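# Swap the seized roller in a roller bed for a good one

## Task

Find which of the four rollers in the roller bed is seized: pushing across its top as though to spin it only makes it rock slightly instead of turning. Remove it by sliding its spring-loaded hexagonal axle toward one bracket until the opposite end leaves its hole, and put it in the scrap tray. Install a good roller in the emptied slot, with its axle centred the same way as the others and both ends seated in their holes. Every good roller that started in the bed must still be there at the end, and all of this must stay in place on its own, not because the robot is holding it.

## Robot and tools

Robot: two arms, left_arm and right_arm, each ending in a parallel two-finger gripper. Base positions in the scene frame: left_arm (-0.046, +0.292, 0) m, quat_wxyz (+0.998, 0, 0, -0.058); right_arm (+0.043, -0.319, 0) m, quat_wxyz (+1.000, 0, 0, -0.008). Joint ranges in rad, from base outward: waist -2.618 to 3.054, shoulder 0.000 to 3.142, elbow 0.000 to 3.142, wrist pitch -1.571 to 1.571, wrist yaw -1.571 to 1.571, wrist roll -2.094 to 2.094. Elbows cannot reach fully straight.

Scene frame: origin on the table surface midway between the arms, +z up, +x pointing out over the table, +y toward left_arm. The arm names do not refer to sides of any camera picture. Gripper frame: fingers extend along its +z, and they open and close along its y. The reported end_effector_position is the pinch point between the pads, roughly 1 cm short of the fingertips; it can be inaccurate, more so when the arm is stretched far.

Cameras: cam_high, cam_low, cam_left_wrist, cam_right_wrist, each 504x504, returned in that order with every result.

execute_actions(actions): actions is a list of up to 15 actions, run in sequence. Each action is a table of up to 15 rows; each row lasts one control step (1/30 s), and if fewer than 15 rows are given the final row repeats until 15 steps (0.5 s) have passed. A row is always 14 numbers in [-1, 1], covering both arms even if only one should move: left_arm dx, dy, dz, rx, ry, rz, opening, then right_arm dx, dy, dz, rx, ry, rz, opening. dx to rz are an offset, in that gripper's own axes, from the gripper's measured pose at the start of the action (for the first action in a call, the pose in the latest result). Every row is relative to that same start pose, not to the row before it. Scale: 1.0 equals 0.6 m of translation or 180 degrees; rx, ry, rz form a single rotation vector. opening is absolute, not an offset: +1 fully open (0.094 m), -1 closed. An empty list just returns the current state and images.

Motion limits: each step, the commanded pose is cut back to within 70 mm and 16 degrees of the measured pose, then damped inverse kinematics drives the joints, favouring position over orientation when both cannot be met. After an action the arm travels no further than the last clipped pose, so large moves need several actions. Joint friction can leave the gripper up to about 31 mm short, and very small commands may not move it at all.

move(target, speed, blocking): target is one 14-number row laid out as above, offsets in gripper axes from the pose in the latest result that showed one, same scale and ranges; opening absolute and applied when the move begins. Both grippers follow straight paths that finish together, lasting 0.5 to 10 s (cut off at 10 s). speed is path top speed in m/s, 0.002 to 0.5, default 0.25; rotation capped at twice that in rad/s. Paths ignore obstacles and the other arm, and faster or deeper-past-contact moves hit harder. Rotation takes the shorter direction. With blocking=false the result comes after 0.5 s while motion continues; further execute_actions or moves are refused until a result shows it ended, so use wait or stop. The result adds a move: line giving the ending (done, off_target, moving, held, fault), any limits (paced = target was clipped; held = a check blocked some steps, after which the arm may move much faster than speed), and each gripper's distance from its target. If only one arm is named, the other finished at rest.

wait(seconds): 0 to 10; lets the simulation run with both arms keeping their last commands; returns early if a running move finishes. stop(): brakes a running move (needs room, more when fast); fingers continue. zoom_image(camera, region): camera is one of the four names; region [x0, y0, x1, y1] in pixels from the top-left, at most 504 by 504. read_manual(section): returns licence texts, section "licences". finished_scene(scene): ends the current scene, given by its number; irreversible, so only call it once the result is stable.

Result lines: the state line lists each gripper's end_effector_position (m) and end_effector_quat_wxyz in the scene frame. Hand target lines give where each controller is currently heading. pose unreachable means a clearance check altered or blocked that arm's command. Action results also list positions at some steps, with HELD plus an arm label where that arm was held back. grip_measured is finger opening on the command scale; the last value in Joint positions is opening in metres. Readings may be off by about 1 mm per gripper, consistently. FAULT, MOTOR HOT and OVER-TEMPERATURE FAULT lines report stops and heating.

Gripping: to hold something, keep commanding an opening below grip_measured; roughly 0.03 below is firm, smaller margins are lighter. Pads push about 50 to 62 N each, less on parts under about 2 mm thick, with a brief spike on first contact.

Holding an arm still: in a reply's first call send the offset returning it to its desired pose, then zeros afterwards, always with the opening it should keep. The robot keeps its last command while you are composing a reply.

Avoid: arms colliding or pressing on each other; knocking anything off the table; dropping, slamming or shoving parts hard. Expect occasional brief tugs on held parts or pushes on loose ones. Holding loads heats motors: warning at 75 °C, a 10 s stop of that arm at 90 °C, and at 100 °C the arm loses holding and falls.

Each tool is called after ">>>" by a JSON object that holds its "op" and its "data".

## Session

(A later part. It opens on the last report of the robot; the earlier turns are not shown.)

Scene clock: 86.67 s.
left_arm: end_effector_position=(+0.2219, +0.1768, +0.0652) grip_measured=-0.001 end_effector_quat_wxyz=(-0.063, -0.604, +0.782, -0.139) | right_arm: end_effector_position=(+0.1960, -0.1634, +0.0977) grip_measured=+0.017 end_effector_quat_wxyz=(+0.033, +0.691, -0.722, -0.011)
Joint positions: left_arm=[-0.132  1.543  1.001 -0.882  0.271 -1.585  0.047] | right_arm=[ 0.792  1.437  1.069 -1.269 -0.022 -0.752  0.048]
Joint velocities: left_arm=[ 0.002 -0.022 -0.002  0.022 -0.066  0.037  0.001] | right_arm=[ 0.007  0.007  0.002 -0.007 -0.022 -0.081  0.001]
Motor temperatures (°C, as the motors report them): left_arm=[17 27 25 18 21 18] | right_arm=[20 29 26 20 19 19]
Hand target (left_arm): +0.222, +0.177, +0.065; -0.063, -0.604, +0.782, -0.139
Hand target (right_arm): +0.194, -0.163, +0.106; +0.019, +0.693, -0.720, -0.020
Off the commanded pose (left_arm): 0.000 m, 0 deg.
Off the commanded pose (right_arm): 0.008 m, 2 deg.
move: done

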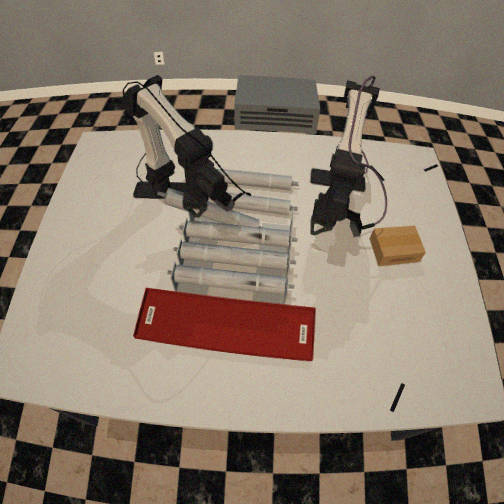

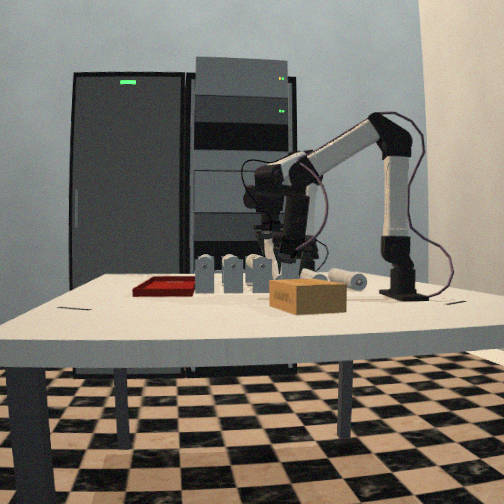

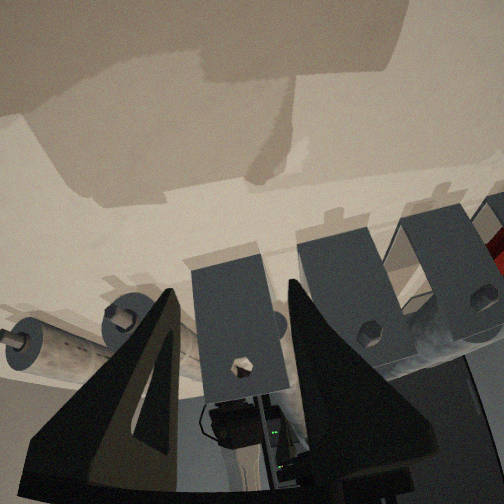

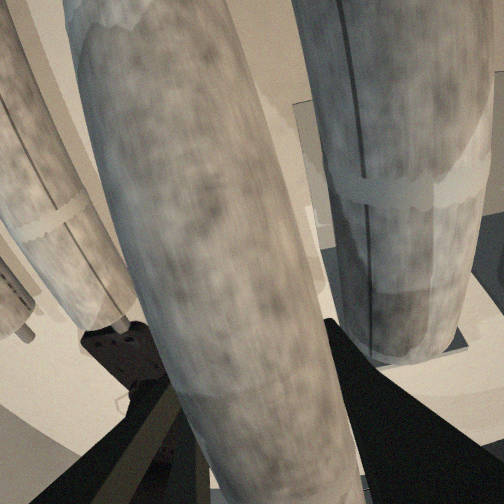

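Out. To the tray (x≈0.53).

>>> {"op": "move", "data": {"target": [0,0,0,0,0,0,0,0,0,-0.2,0,-0.08,0,-0.03], "speed": 0.1}}

>>> {"op": "move", "data": {"target": [0,0,0,0,0,0,0,-0.05,-0.56,0,0,0,0,-0.03], "speed": 0.15}}

>>> {"op": "move", "data": {"target": [0,0,0,0,0,0,0,0,0,0.2,0,0,0,-0.03], "speed": 0.1}}

Scene clock: 91.47 s.
left_arm: end_effector_position=(+0.2219, +0.1768, +0.0652) grip_measured=-0.001 end_effector_quat_wxyz=(-0.063, -0.604, +0.782, -0.139) | right_arm: end_effector_position=(+0.2040, -0.1664, +0.1978) grip_measured=+0.015 end_effector_quat_wxyz=(-0.034, +0.683, -0.725, -0.075)
Joint positions: left_arm=[-0.132  1.543  1.001 -0.882  0.271 -1.585  0.047] | right_arm=[ 0.653  1.366  1.404 -1.559 -0.158 -0.87   0.048]
Joint velocities: left_arm=[ 0.002  0.017 -0.017 -0.007  0.022  0.022  0.   ] | right_arm=[-0.012 -0.017 -0.007 -0.081 -0.022 -0.037  0.   ]
Motor temperatures (°C, as the motors report them): left_arm=[17 27 25 19 21 18] | right_arm=[20 29 26 20 19 19]
Hand target (left_arm): +0.222, +0.177, +0.065; -0.063, -0.604, +0.782, -0.139
Hand target (right_arm): +0.203, -0.158, +0.217; -0.074, +0.685, -0.719, -0.096
Off the commanded pose (left_arm): 0.000 m, 0 deg.
Off the commanded pose (right_arm): 0.021 m, 4 deg.
joint sent to its limit (right arm) — the command would take joint 4 (wrist pitch) past its lower limit, so that joint was sent only as far as its limit.
move: off_target (right_arm)

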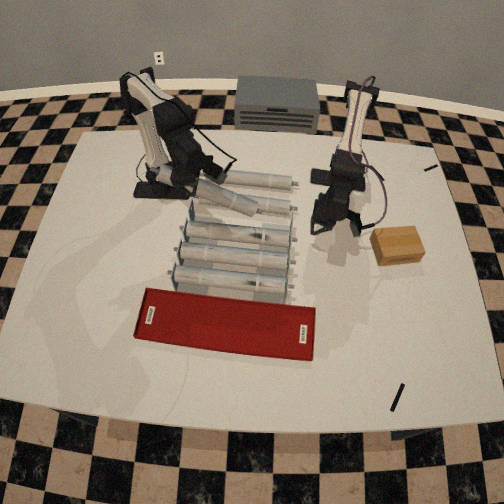

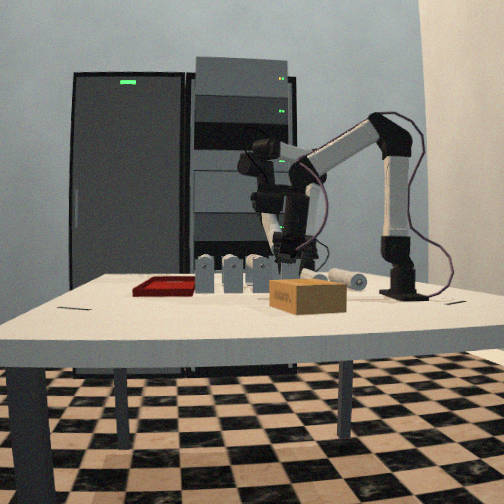

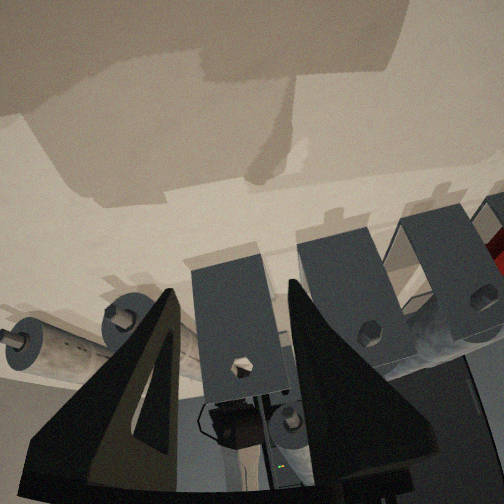

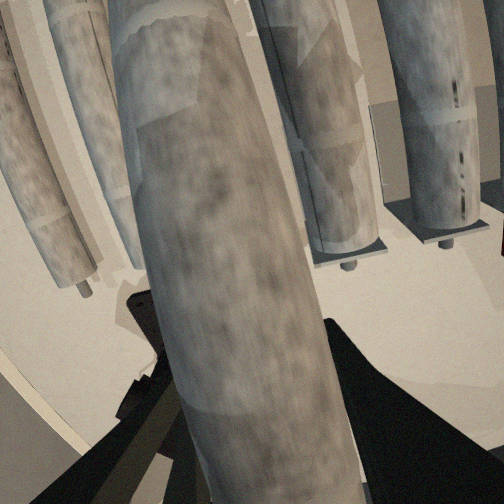

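Scene clock: 94.20 s.
left_arm: end_effector_position=(+0.2219, +0.1768, +0.0652) grip_measured=-0.001 end_effector_quat_wxyz=(-0.063, -0.604, +0.782, -0.139) | right_arm: end_effector_position=(+0.5394, -0.1564, +0.1515) grip_measured=+0.015 end_effector_quat_wxyz=(-0.149, +0.669, -0.728, +0.004)
Joint positions: left_arm=[-0.132  1.543  1.001 -0.882  0.271 -1.585  0.047] | right_arm=[ 0.292  2.526  2.786 -1.559 -0.126 -1.192  0.048]
Joint velocities: left_arm=[-0.007 -0.002 -0.007 -0.081 -0.037 -0.007  0.   ] | right_arm=[-0.002  0.017 -0.002 -0.022 -0.081 -0.007 -0.001]
Motor temperatures (°C, as the motors report them): left_arm=[17 27 25 19 21 18] | right_arm=[20 30 27 20 19 19]
Hand target (left_arm): +0.222, +0.177, +0.065; -0.063, -0.604, +0.782, -0.139
Hand target (right_arm): +0.540, -0.150, +0.185; -0.196, +0.667, -0.719, +0.004
Off the commanded pose (left_arm): 0.000 m, 0 deg.
Off the commanded pose (right_arm): 0.030 m, 16 deg.
joint sent to its limit (right arm) — the command would take joint 4 (wrist pitch) past its lower limit, so that joint was sent only as far as its limit.
move: off_target (right_arm); limits=paced

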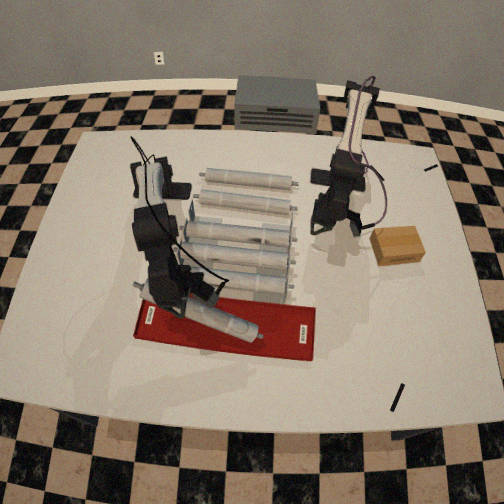

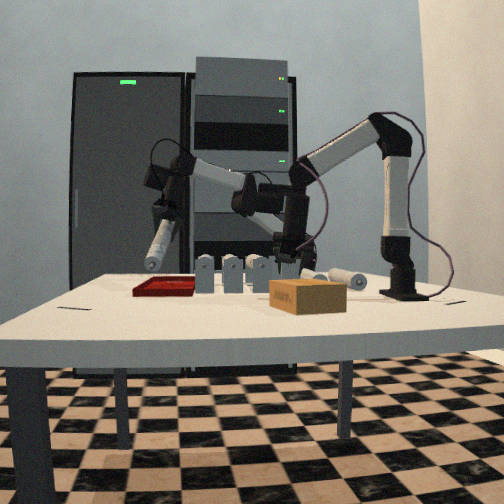

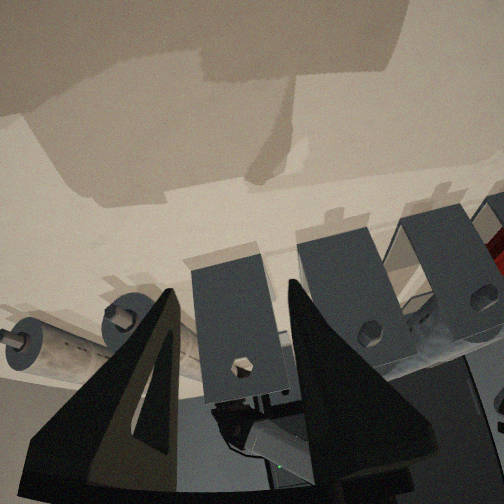

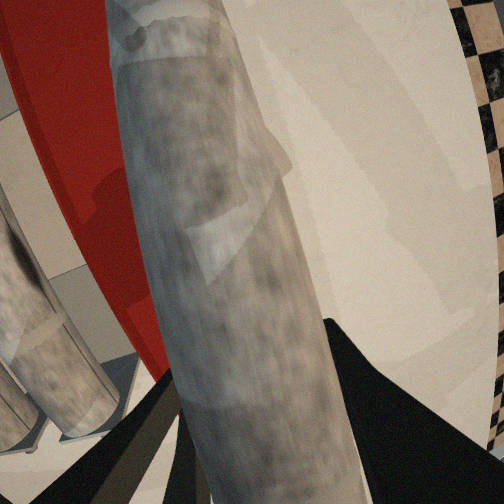

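Scene clock: 95.87 s.
left_arm: end_effector_position=(+0.2219, +0.1768, +0.0652) grip_measured=-0.001 end_effector_quat_wxyz=(-0.063, -0.604, +0.782, -0.139) | right_arm: end_effector_position=(+0.5570, -0.1401, +0.0318) grip_measured=+0.015 end_effector_quat_wxyz=(-0.131, +0.669, -0.731, -0.012)
Joint positions: left_arm=[-0.132  1.543  1.001 -0.882  0.271 -1.585  0.047] | right_arm=[ 0.309  2.534  2.316 -1.124 -0.135 -1.175  0.048]
Joint velocities: left_arm=[ 0.012 -0.012  0.002  0.051  0.022  0.037 -0.001] | right_arm=[-0.027 -0.002 -0.002 -0.022 -0.051 -0.007 -0.   ]
Motor temperatures (°C, as the motors report them): left_arm=[17 27 25 19 21 18] | right_arm=[20 31 27 20 19 19]
Hand target (left_arm): +0.222, +0.177, +0.065; -0.063, -0.604, +0.782, -0.139
Hand target (right_arm): +0.565, -0.135, +0.037; +0.148, -0.669, +0.728, -0.003
Off the commanded pose (left_arm): 0.000 m, 0 deg.
Off the commanded pose (right_arm): 0.012 m, 3 deg.
move: off_target (right_arm)

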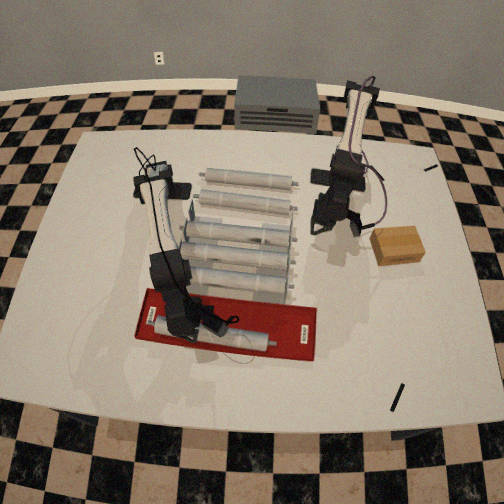

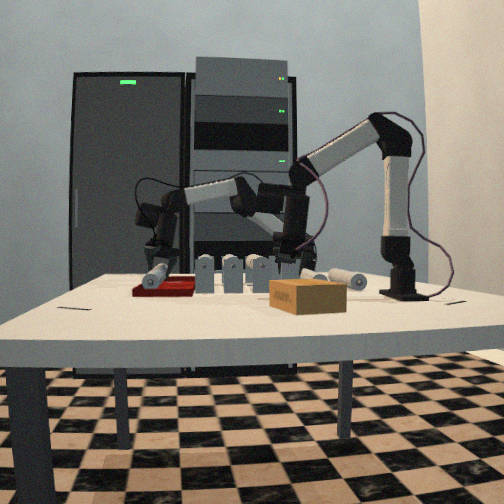

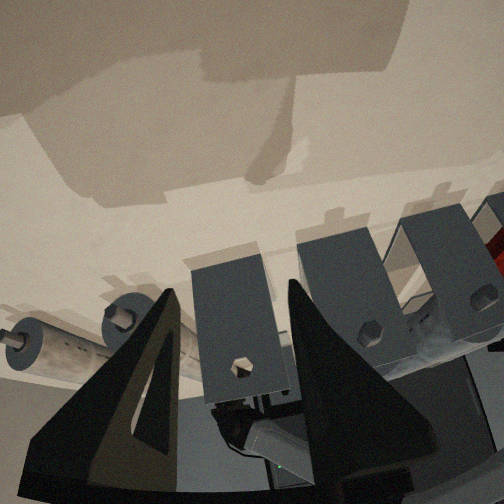

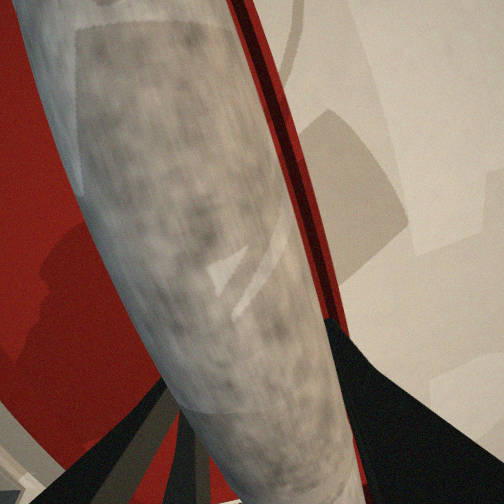

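>>> {"op": "move", "data": {"target": [0,0,0,0,0,0,0,0,0.06,-0.015,0,0,0,-0.03], "speed": 0.05}}

>>> {"op": "move", "data": {"target": [0,0,0,0,0,0,0,0,0,0,0,0,0,0.6]}}

>>> {"op": "move", "data": {"target": [0,0,0,0,0,0,0,0,0,-0.2,0,0,0,0.6]}}

>>> {"op": "move", "data": {"target": [0,0,0,0,0,0,0,-0.17,0.62,-0.1,-0.06,0.06,0,0.6]}}

Scene clock: 100.87 s.
left_arm: end_effector_position=(+0.2219, +0.1768, +0.0652) grip_measured=-0.001 end_effector_quat_wxyz=(-0.063, -0.604, +0.782, -0.139) | right_arm: end_effector_position=(+0.5173, -0.1421, +0.0221) grip_measured=+0.015 end_effector_quat_wxyz=(+0.118, -0.663, +0.739, +0.026)
Joint positions: left_arm=[-0.132  1.543  1.001 -0.882  0.271 -1.585  0.047] | right_arm=[ 0.325  2.37   1.987 -0.993 -0.144 -1.14   0.048]
Joint velocities: left_arm=[-0.007  0.007  0.012 -0.037  0.051  0.081  0.001] | right_arm=[-0.027  0.007 -0.007 -0.051  0.007  0.051 -0.001]
Motor temperatures (°C, as the motors report them): left_arm=[17 27 25 19 21 18] | right_arm=[20 35 27 21 19 19]
Hand target (left_arm): +0.222, +0.177, +0.065; -0.063, -0.604, +0.782, -0.139
Hand target (right_arm): +0.519, -0.139, +0.034; +0.131, -0.669, +0.731, +0.012
Off the commanded pose (left_arm): 0.000 m, 0 deg.
Off the commanded pose (right_arm): 0.014 m, 3 deg.
move: off_target (right_arm)

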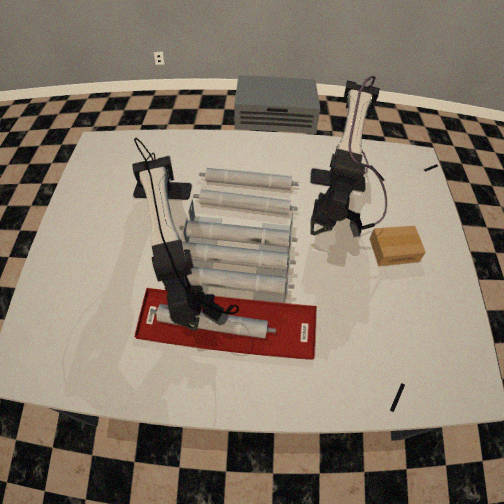

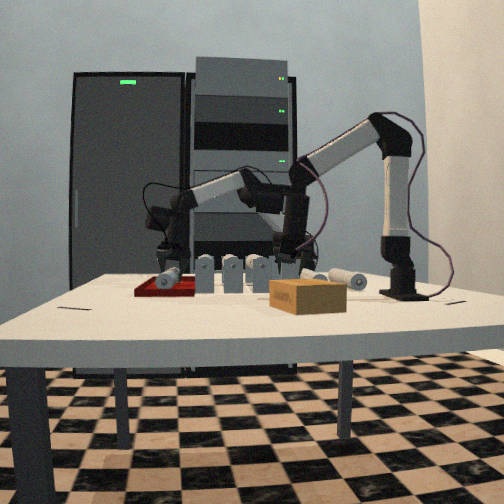

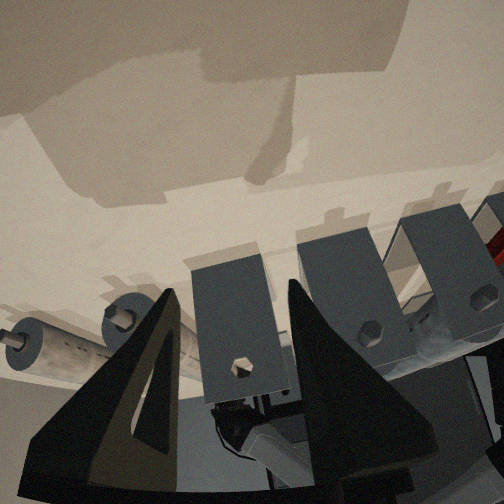

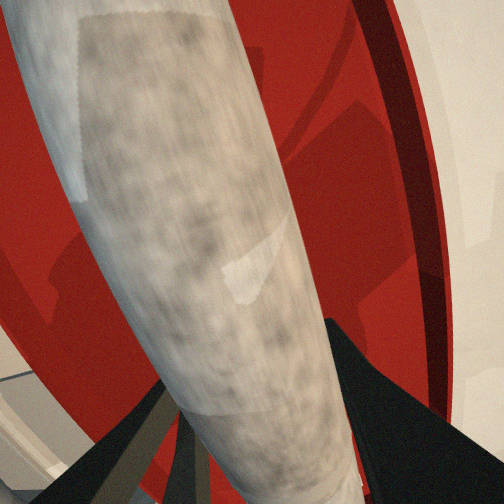

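Scene clock: 101.37 s.
left_arm: end_effector_position=(+0.2219, +0.1768, +0.0652) grip_measured=-0.001 end_effector_quat_wxyz=(-0.063, -0.604, +0.782, -0.139) | right_arm: end_effector_position=(+0.5174, -0.1421, +0.0226) grip_measured=+0.598 end_effector_quat_wxyz=(+0.118, -0.663, +0.739, +0.026)
Joint positions: left_arm=[-0.132  1.543  1.001 -0.882  0.271 -1.585  0.047] | right_arm=[ 0.325  2.369  1.987 -0.993 -0.144 -1.14   0.075]
Joint velocities: left_arm=[-0.022  0.002  0.007 -0.037  0.022 -0.007 -0.001] | right_arm=[-0.012 -0.007 -0.007 -0.022  0.022 -0.037  0.001]
Motor temperatures (°C, as the motors report them): left_arm=[17 27 25 19 21 18] | right_arm=[20 35 27 21 19 19]
Hand target (left_arm): +0.222, +0.177, +0.065; -0.063, -0.604, +0.782, -0.139
Hand target (right_arm): +0.517, -0.142, +0.022; +0.118, -0.663, +0.739, +0.026
Off the commanded pose (left_arm): 0.000 m, 0 deg.
Off the commanded pose (right_arm): 0.001 m, 0 deg.
move: done

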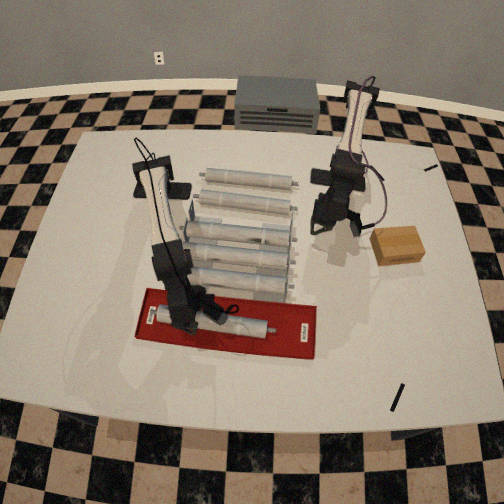

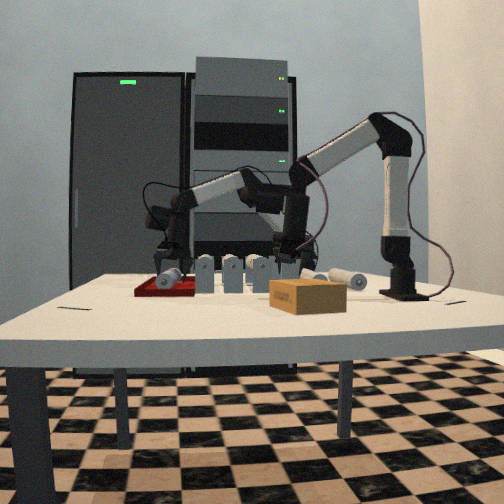

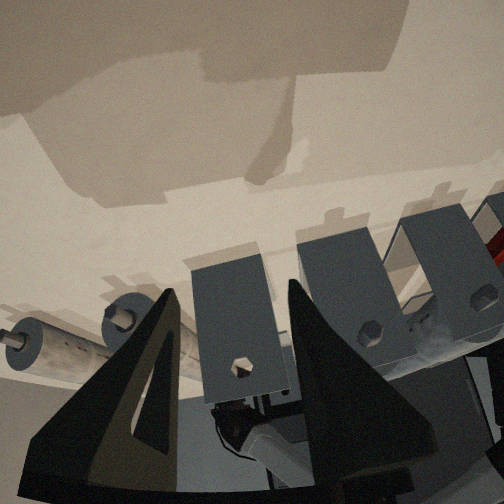

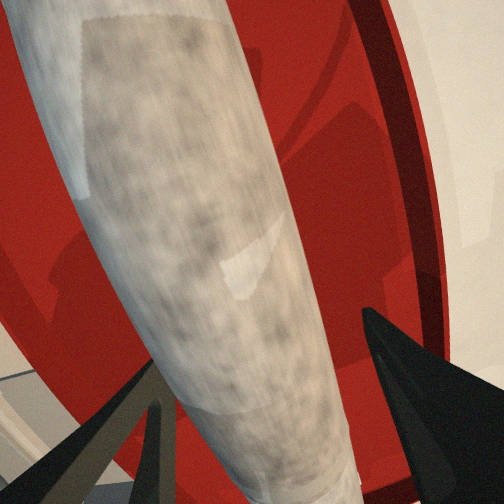

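Scene clock: 102.60 s.
left_arm: end_effector_position=(+0.2219, +0.1768, +0.0652) grip_measured=-0.001 end_effector_quat_wxyz=(-0.063, -0.604, +0.782, -0.139) | right_arm: end_effector_position=(+0.5022, -0.1616, +0.1479) grip_measured=+0.598 end_effector_quat_wxyz=(+0.132, -0.662, +0.738, +0.017)
Joint positions: left_arm=[-0.132  1.543  1.001 -0.882  0.271 -1.585  0.047] | right_arm=[ 0.295  2.262  2.299 -1.383 -0.146 -1.167  0.075]
Joint velocities: left_arm=[-0.012  0.007 -0.012 -0.022 -0.037 -0.066 -0.001] | right_arm=[-0.002 -0.002 -0.007  0.037  0.051 -0.037  0.001]
Motor temperatures (°C, as the motors report them): left_arm=[17 27 25 19 21 18] | right_arm=[20 36 27 21 19 19]
Hand target (left_arm): +0.222, +0.177, +0.065; -0.063, -0.604, +0.782, -0.139
Hand target (right_arm): +0.501, -0.164, +0.139; +0.119, -0.663, +0.739, +0.026
Off the commanded pose (left_arm): 0.000 m, 0 deg.
Off the commanded pose (right_arm): 0.010 m, 2 deg.
move: done

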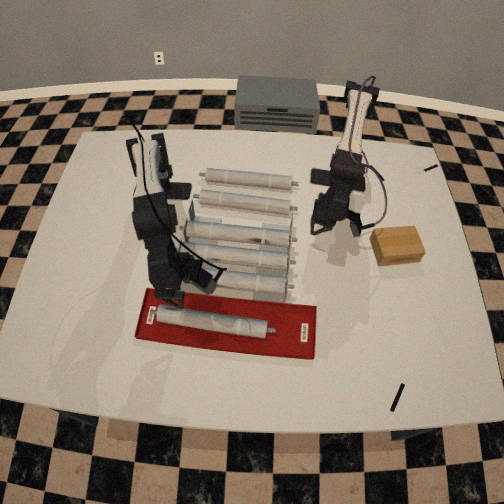

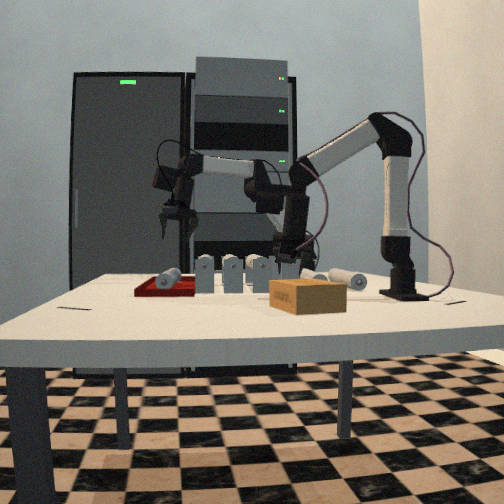

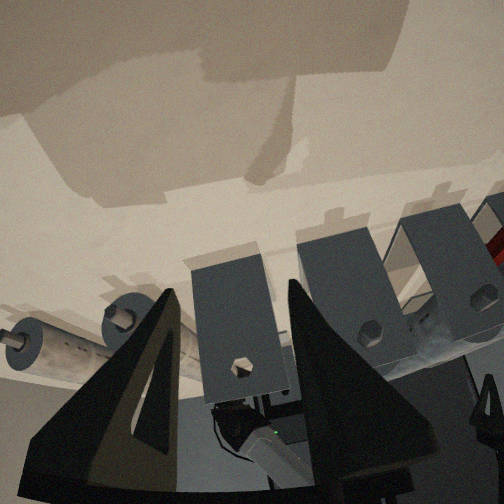

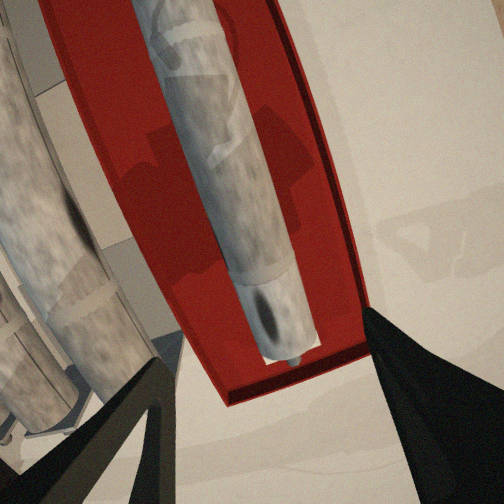

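Scene clock: 104.80 s.
left_arm: end_effector_position=(+0.2219, +0.1768, +0.0652) grip_measured=-0.001 end_effector_quat_wxyz=(-0.063, -0.604, +0.782, -0.139) | right_arm: end_effector_position=(+0.1334, -0.0310, +0.1671) grip_measured=+0.598 end_effector_quat_wxyz=(-0.003, +0.672, -0.740, -0.025)
Joint positions: left_arm=[-0.132  1.543  1.001 -0.882  0.271 -1.585  0.047] | right_arm=[ 1.258  1.668  1.573 -1.447 -0.042 -0.233  0.075]
Joint velocities: left_arm=[ 0.002  0.012 -0.022  0.007 -0.095  0.022 -0.   ] | right_arm=[ 0.002  0.007 -0.002  0.007 -0.007  0.007 -0.   ]
Motor temperatures (°C, as the motors report them): left_arm=[17 27 25 19 21 18] | right_arm=[20 36 27 21 19 19]
Hand target (left_arm): +0.222, +0.177, +0.065; -0.063, -0.604, +0.782, -0.139
Hand target (right_arm): +0.132, -0.035, +0.166; -0.008, -0.669, +0.743, +0.020
Off the commanded pose (left_arm): 0.000 m, 0 deg.
Off the commanded pose (right_arm): 0.006 m, 0 deg.
move: done

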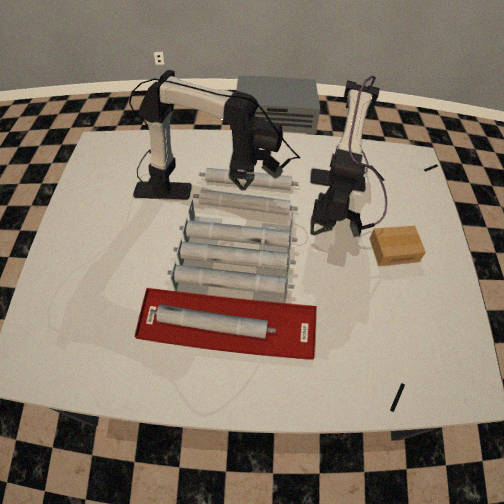

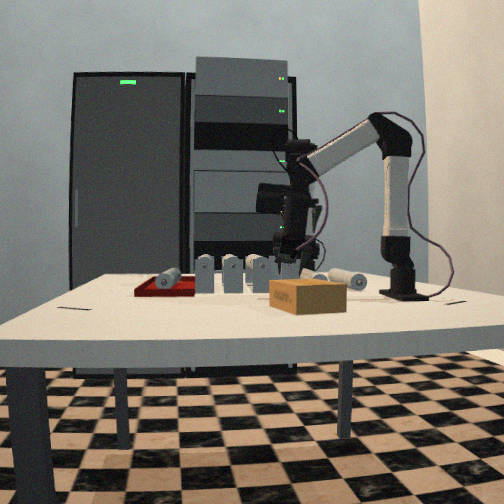

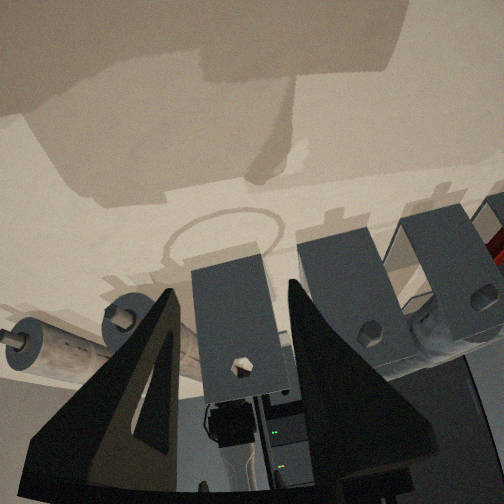

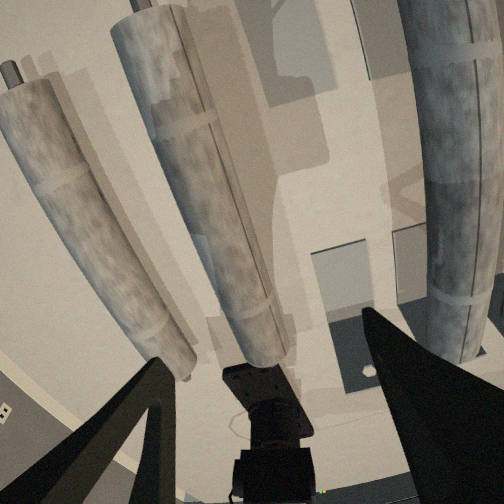

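>>> {"op": "move", "data": {"target": [0,0,0,0,0,0,0,0,0.03,0.16,0,0,0,0.8]}}

Scene clock: 107.20 s.
left_arm: end_effector_position=(+0.2219, +0.1768, +0.0652) grip_measured=-0.001 end_effector_quat_wxyz=(-0.063, -0.604, +0.782, -0.139) | right_arm: end_effector_position=(+0.1161, -0.0249, +0.0830) grip_measured=+0.798 end_effector_quat_wxyz=(-0.012, +0.672, -0.740, -0.032)
Joint positions: left_arm=[-0.132  1.543  1.001 -0.882  0.271 -1.585  0.047] | right_arm=[ 1.318  1.656  1.223 -1.084 -0.042 -0.172  0.084]
Joint velocities: left_arm=[ 0.002  0.002 -0.002  0.051  0.007 -0.037 -0.   ] | right_arm=[ 0.022 -0.002  0.002 -0.007 -0.051 -0.022 -0.   ]
Motor temperatures (°C, as the motors report them): left_arm=[17 27 25 19 21 18] | right_arm=[20 35 27 21 19 19]
Hand target (left_arm): +0.222, +0.177, +0.065; -0.063, -0.604, +0.782, -0.139
Hand target (right_arm): +0.114, -0.028, +0.072; +0.002, -0.672, +0.740, +0.025
Off the commanded pose (left_arm): 0.000 m, 0 deg.
Off the commanded pose (right_arm): 0.012 m, 1 deg.
move: off_target (right_arm)

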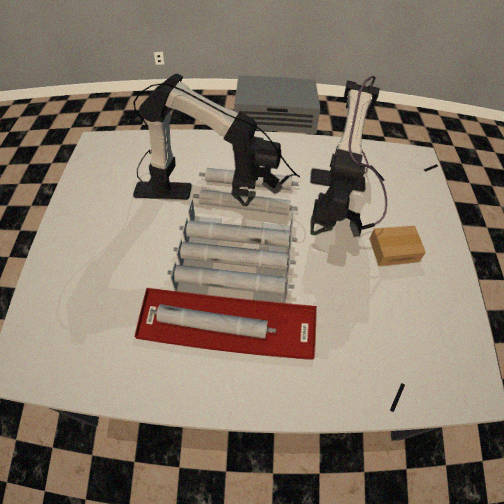

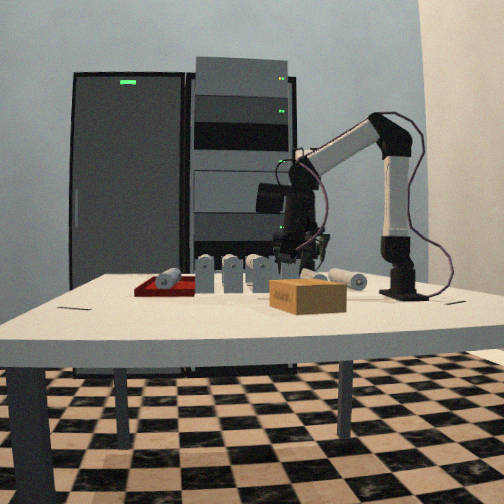

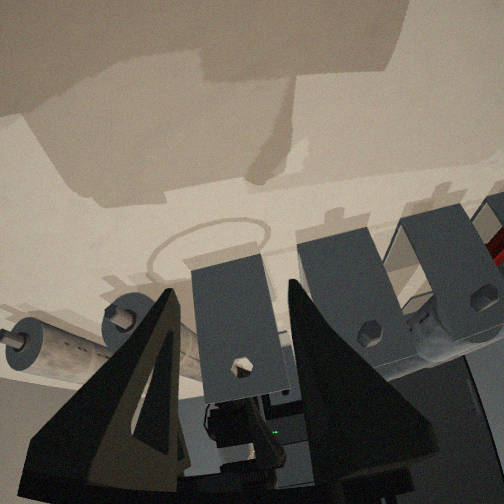

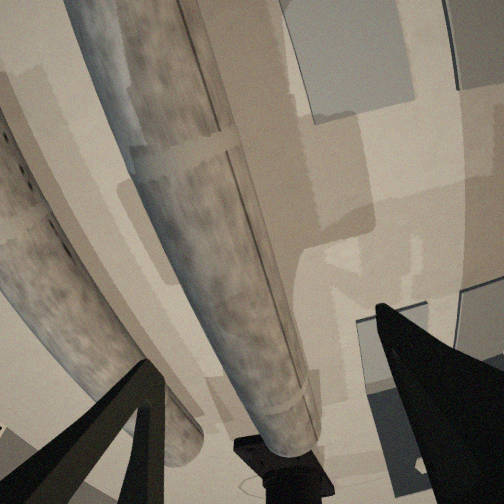

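>>> {"op": "move", "data": {"target": [0,0,0,0,0,0,0,0,0.01,0.105,0,0,0,0.8], "speed": 0.08}}

>>> {"op": "move", "data": {"target": [0,0,0,0,0,0,0,0,0,0,0,0,0,-0.03]}}

>>> {"op": "move", "data": {"target": [0,0,0,0,0,0,0,0.08,0,-0.21,0,0.07,0,-0.03], "speed": 0.1}}

>>> {"op": "move", "data": {"target": [0,0,0,0,0,0,0,0,-0.13,0,0,0,0,-0.03], "speed": 0.1}}

Scene clock: 111.93 s.
left_arm: end_effector_position=(+0.2219, +0.1768, +0.0652) grip_measured=-0.001 end_effector_quat_wxyz=(-0.063, -0.604, +0.782, -0.139) | right_arm: end_effector_position=(+0.1125, -0.0169, +0.0311) grip_measured=+0.798 end_effector_quat_wxyz=(-0.021, +0.672, -0.740, -0.039)
Joint positions: left_arm=[-0.132  1.543  1.001 -0.882  0.271 -1.585  0.047] | right_arm=[ 1.336  1.719  1.078 -0.851 -0.042 -0.153  0.084]
Joint velocities: left_arm=[-0.002  0.002 -0.002 -0.007  0.051 -0.081 -0.   ] | right_arm=[ 0.017 -0.007  0.002  0.066  0.037 -0.037 -0.   ]
Motor temperatures (°C, as the motors report them): left_arm=[17 27 26 19 21 18] | right_arm=[20 34 26 21 19 19]
Hand target (left_arm): +0.222, +0.177, +0.065; -0.063, -0.604, +0.782, -0.139
Hand target (right_arm): +0.109, -0.022, +0.021; +0.012, -0.672, +0.740, +0.032
Off the commanded pose (left_arm): 0.000 m, 0 deg.
Off the commanded pose (right_arm): 0.012 m, 1 deg.
move: off_target (right_arm)

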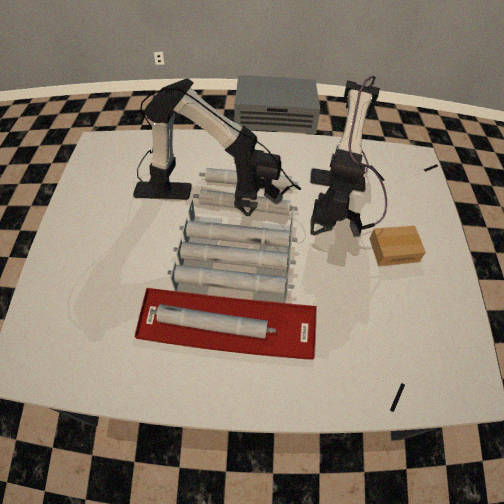

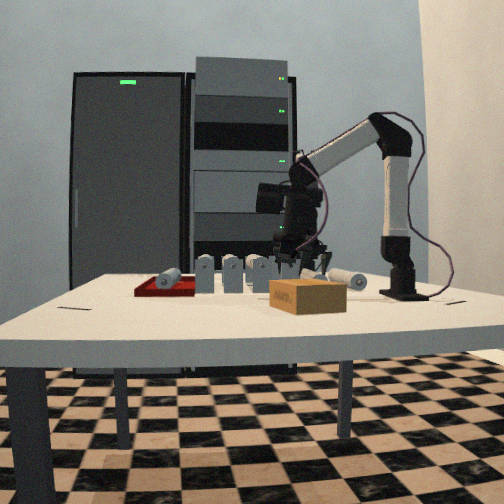

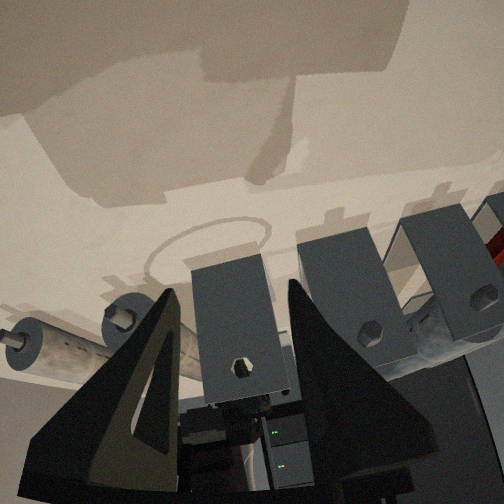

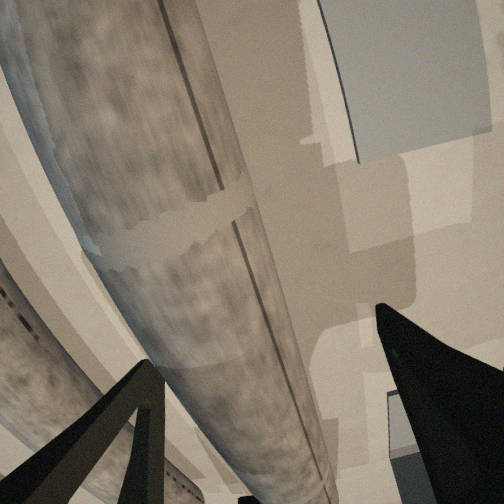

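Scene clock: 112.43 s.
left_arm: end_effector_position=(+0.2219, +0.1768, +0.0652) grip_measured=-0.001 end_effector_quat_wxyz=(-0.063, -0.604, +0.782, -0.139) | right_arm: end_effector_position=(+0.1089, -0.0164, +0.0312) grip_measured=+0.006 end_effector_quat_wxyz=(-0.016, +0.673, -0.738, -0.045)
Joint positions: left_arm=[-0.132  1.543  1.001 -0.882  0.271 -1.585  0.047] | right_arm=[ 1.34   1.719  1.078 -0.852 -0.057 -0.152  0.047]
Joint velocities: left_arm=[-0.012 -0.022  0.012  0.022  0.007  0.007 -0.   ] | right_arm=[-0.002 -0.022 -0.007 -0.007  0.007  0.095 -0.   ]
Motor temperatures (°C, as the motors report them): left_arm=[17 27 26 19 21 18] | right_arm=[20 34 26 21 19 19]
Hand target (left_arm): +0.222, +0.177, +0.065; -0.063, -0.604, +0.782, -0.139
Hand target (right_arm): +0.112, -0.017, +0.031; +0.021, -0.672, +0.740, +0.039
Off the commanded pose (left_arm): 0.000 m, 0 deg.
Off the commanded pose (right_arm): 0.004 m, 1 deg.
move: done

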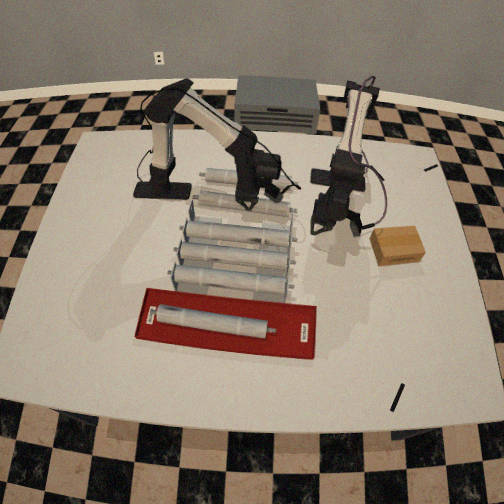

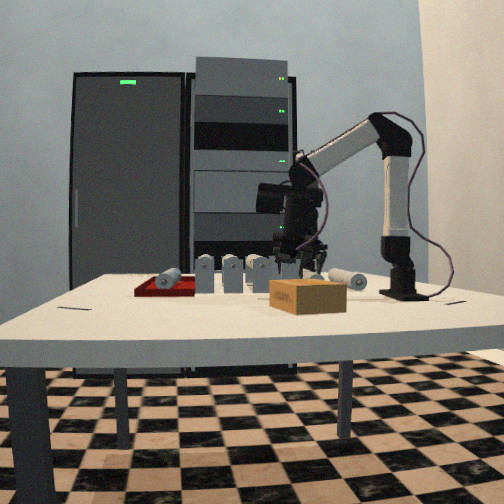

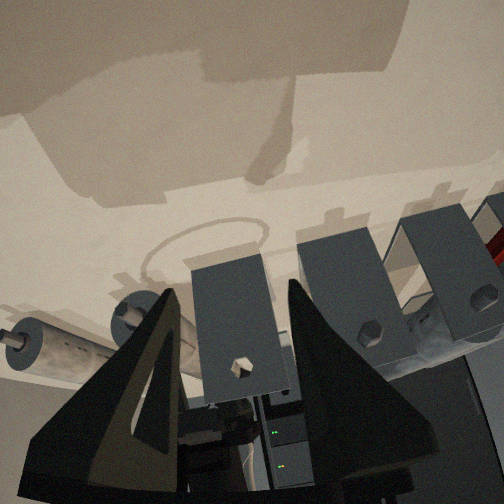

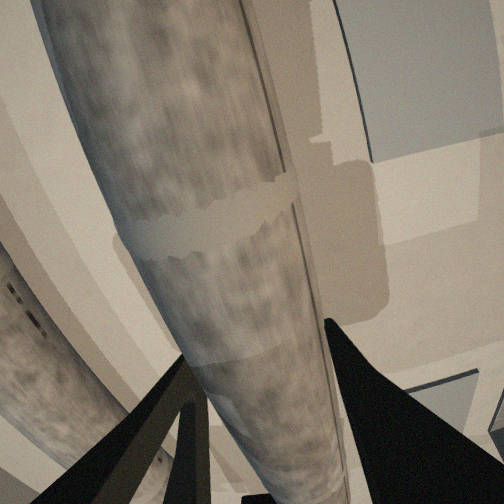

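Scene clock: 114.33 s.
left_arm: end_effector_position=(+0.2219, +0.1768, +0.0652) grip_measured=-0.001 end_effector_quat_wxyz=(-0.063, -0.604, +0.782, -0.139) | right_arm: end_effector_position=(+0.1067, -0.0663, +0.1329) grip_measured=+0.006 end_effector_quat_wxyz=(+0.069, +0.672, -0.736, +0.031)
Joint positions: left_arm=[-0.132  1.543  1.001 -0.882  0.271 -1.585  0.047] | right_arm=[ 1.324  1.667  1.426 -1.479 -0.022 -0.174  0.047]
Joint velocities: left_arm=[-0.007 -0.017 -0.022 -0.037 -0.051 -0.007  0.001] | right_arm=[-0.032 -0.002 -0.012 -0.051  0.051  0.066 -0.001]
Motor temperatures (°C, as the motors report them): left_arm=[17 27 26 19 21 18] | right_arm=[20 34 27 21 19 19]
Hand target (left_arm): +0.222, +0.177, +0.065; -0.063, -0.604, +0.782, -0.139
Hand target (right_arm): +0.108, -0.074, +0.151; -0.063, -0.672, +0.737, -0.030
Off the commanded pose (left_arm): 0.000 m, 0 deg.
Off the commanded pose (right_arm): 0.022 m, 1 deg.
move: off_target (right_arm)

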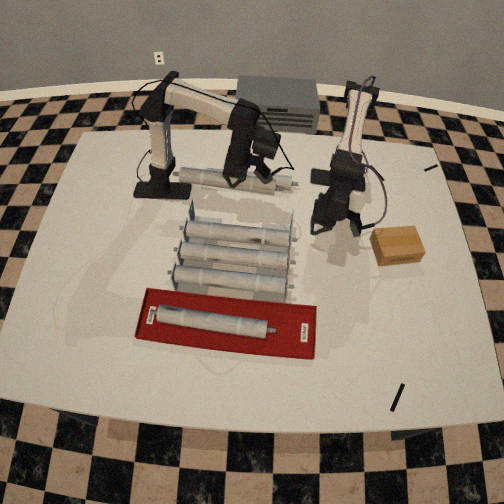

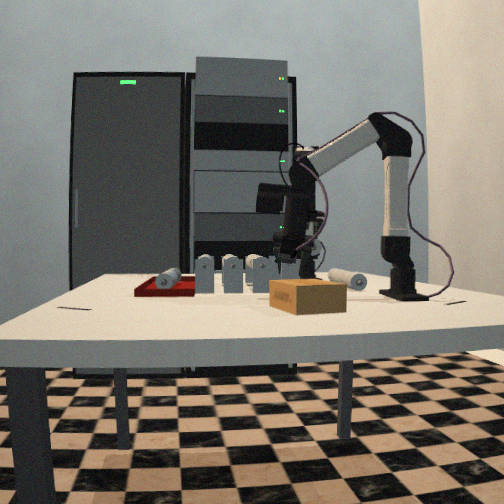

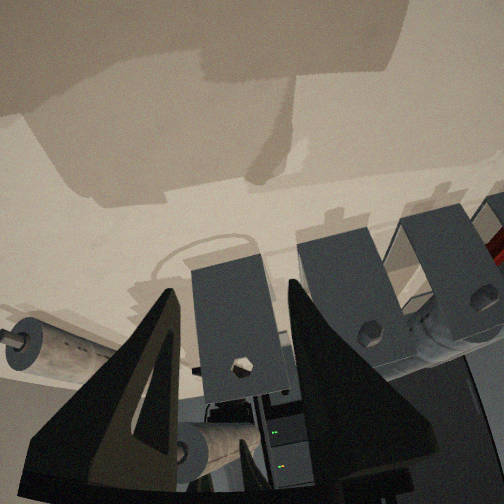

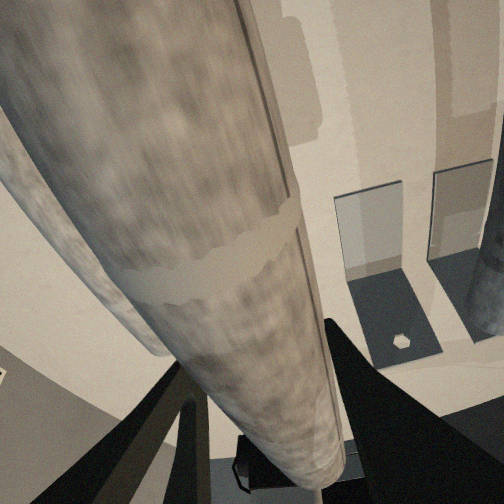

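Scene clock: 115.57 s.
left_arm: end_effector_position=(+0.2219, +0.1768, +0.0652) grip_measured=-0.001 end_effector_quat_wxyz=(-0.063, -0.604, +0.782, -0.139) | right_arm: end_effector_position=(+0.1824, -0.0715, +0.1184) grip_measured=+0.006 end_effector_quat_wxyz=(+0.072, +0.670, -0.738, +0.028)
Joint positions: left_arm=[-0.132  1.543  1.001 -0.882  0.271 -1.585  0.047] | right_arm=[ 1.077  1.763  1.478 -1.441  0.007 -0.412  0.047]
Joint velocities: left_arm=[ 0.007  0.007 -0.002 -0.037  0.022 -0.037  0.001] | right_arm=[-0.007  0.002  0.002 -0.007  0.007  0.022 -0.   ]
Motor temperatures (°C, as the motors report them): left_arm=[17 27 26 19 21 18] | right_arm=[20 33 27 20 19 19]
Hand target (left_arm): +0.222, +0.177, +0.065; -0.063, -0.604, +0.782, -0.139
Hand target (right_arm): +0.184, -0.072, +0.130; -0.067, -0.672, +0.737, -0.029
Off the commanded pose (left_arm): 0.000 m, 0 deg.
Off the commanded pose (right_arm): 0.011 m, 1 deg.
move: off_target (right_arm)

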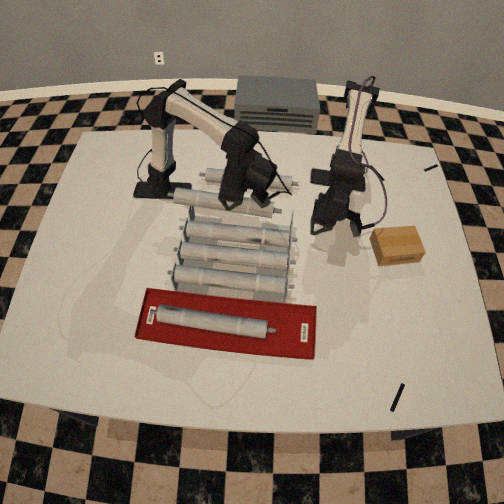

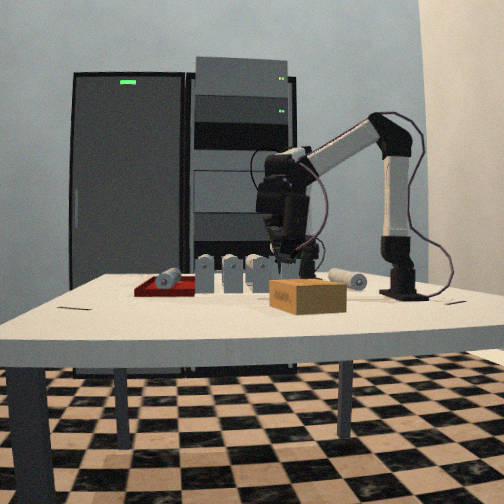

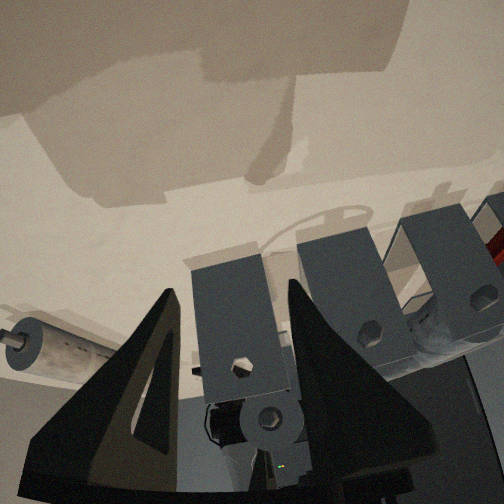

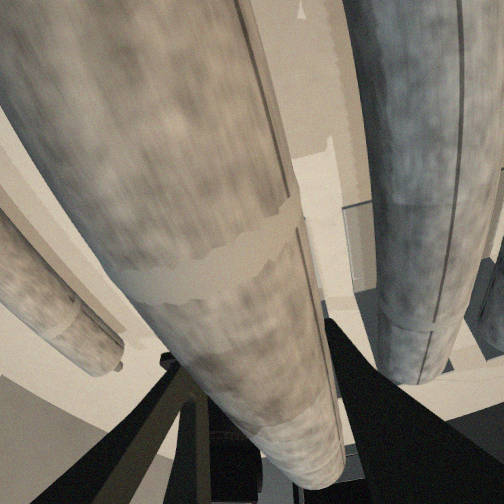

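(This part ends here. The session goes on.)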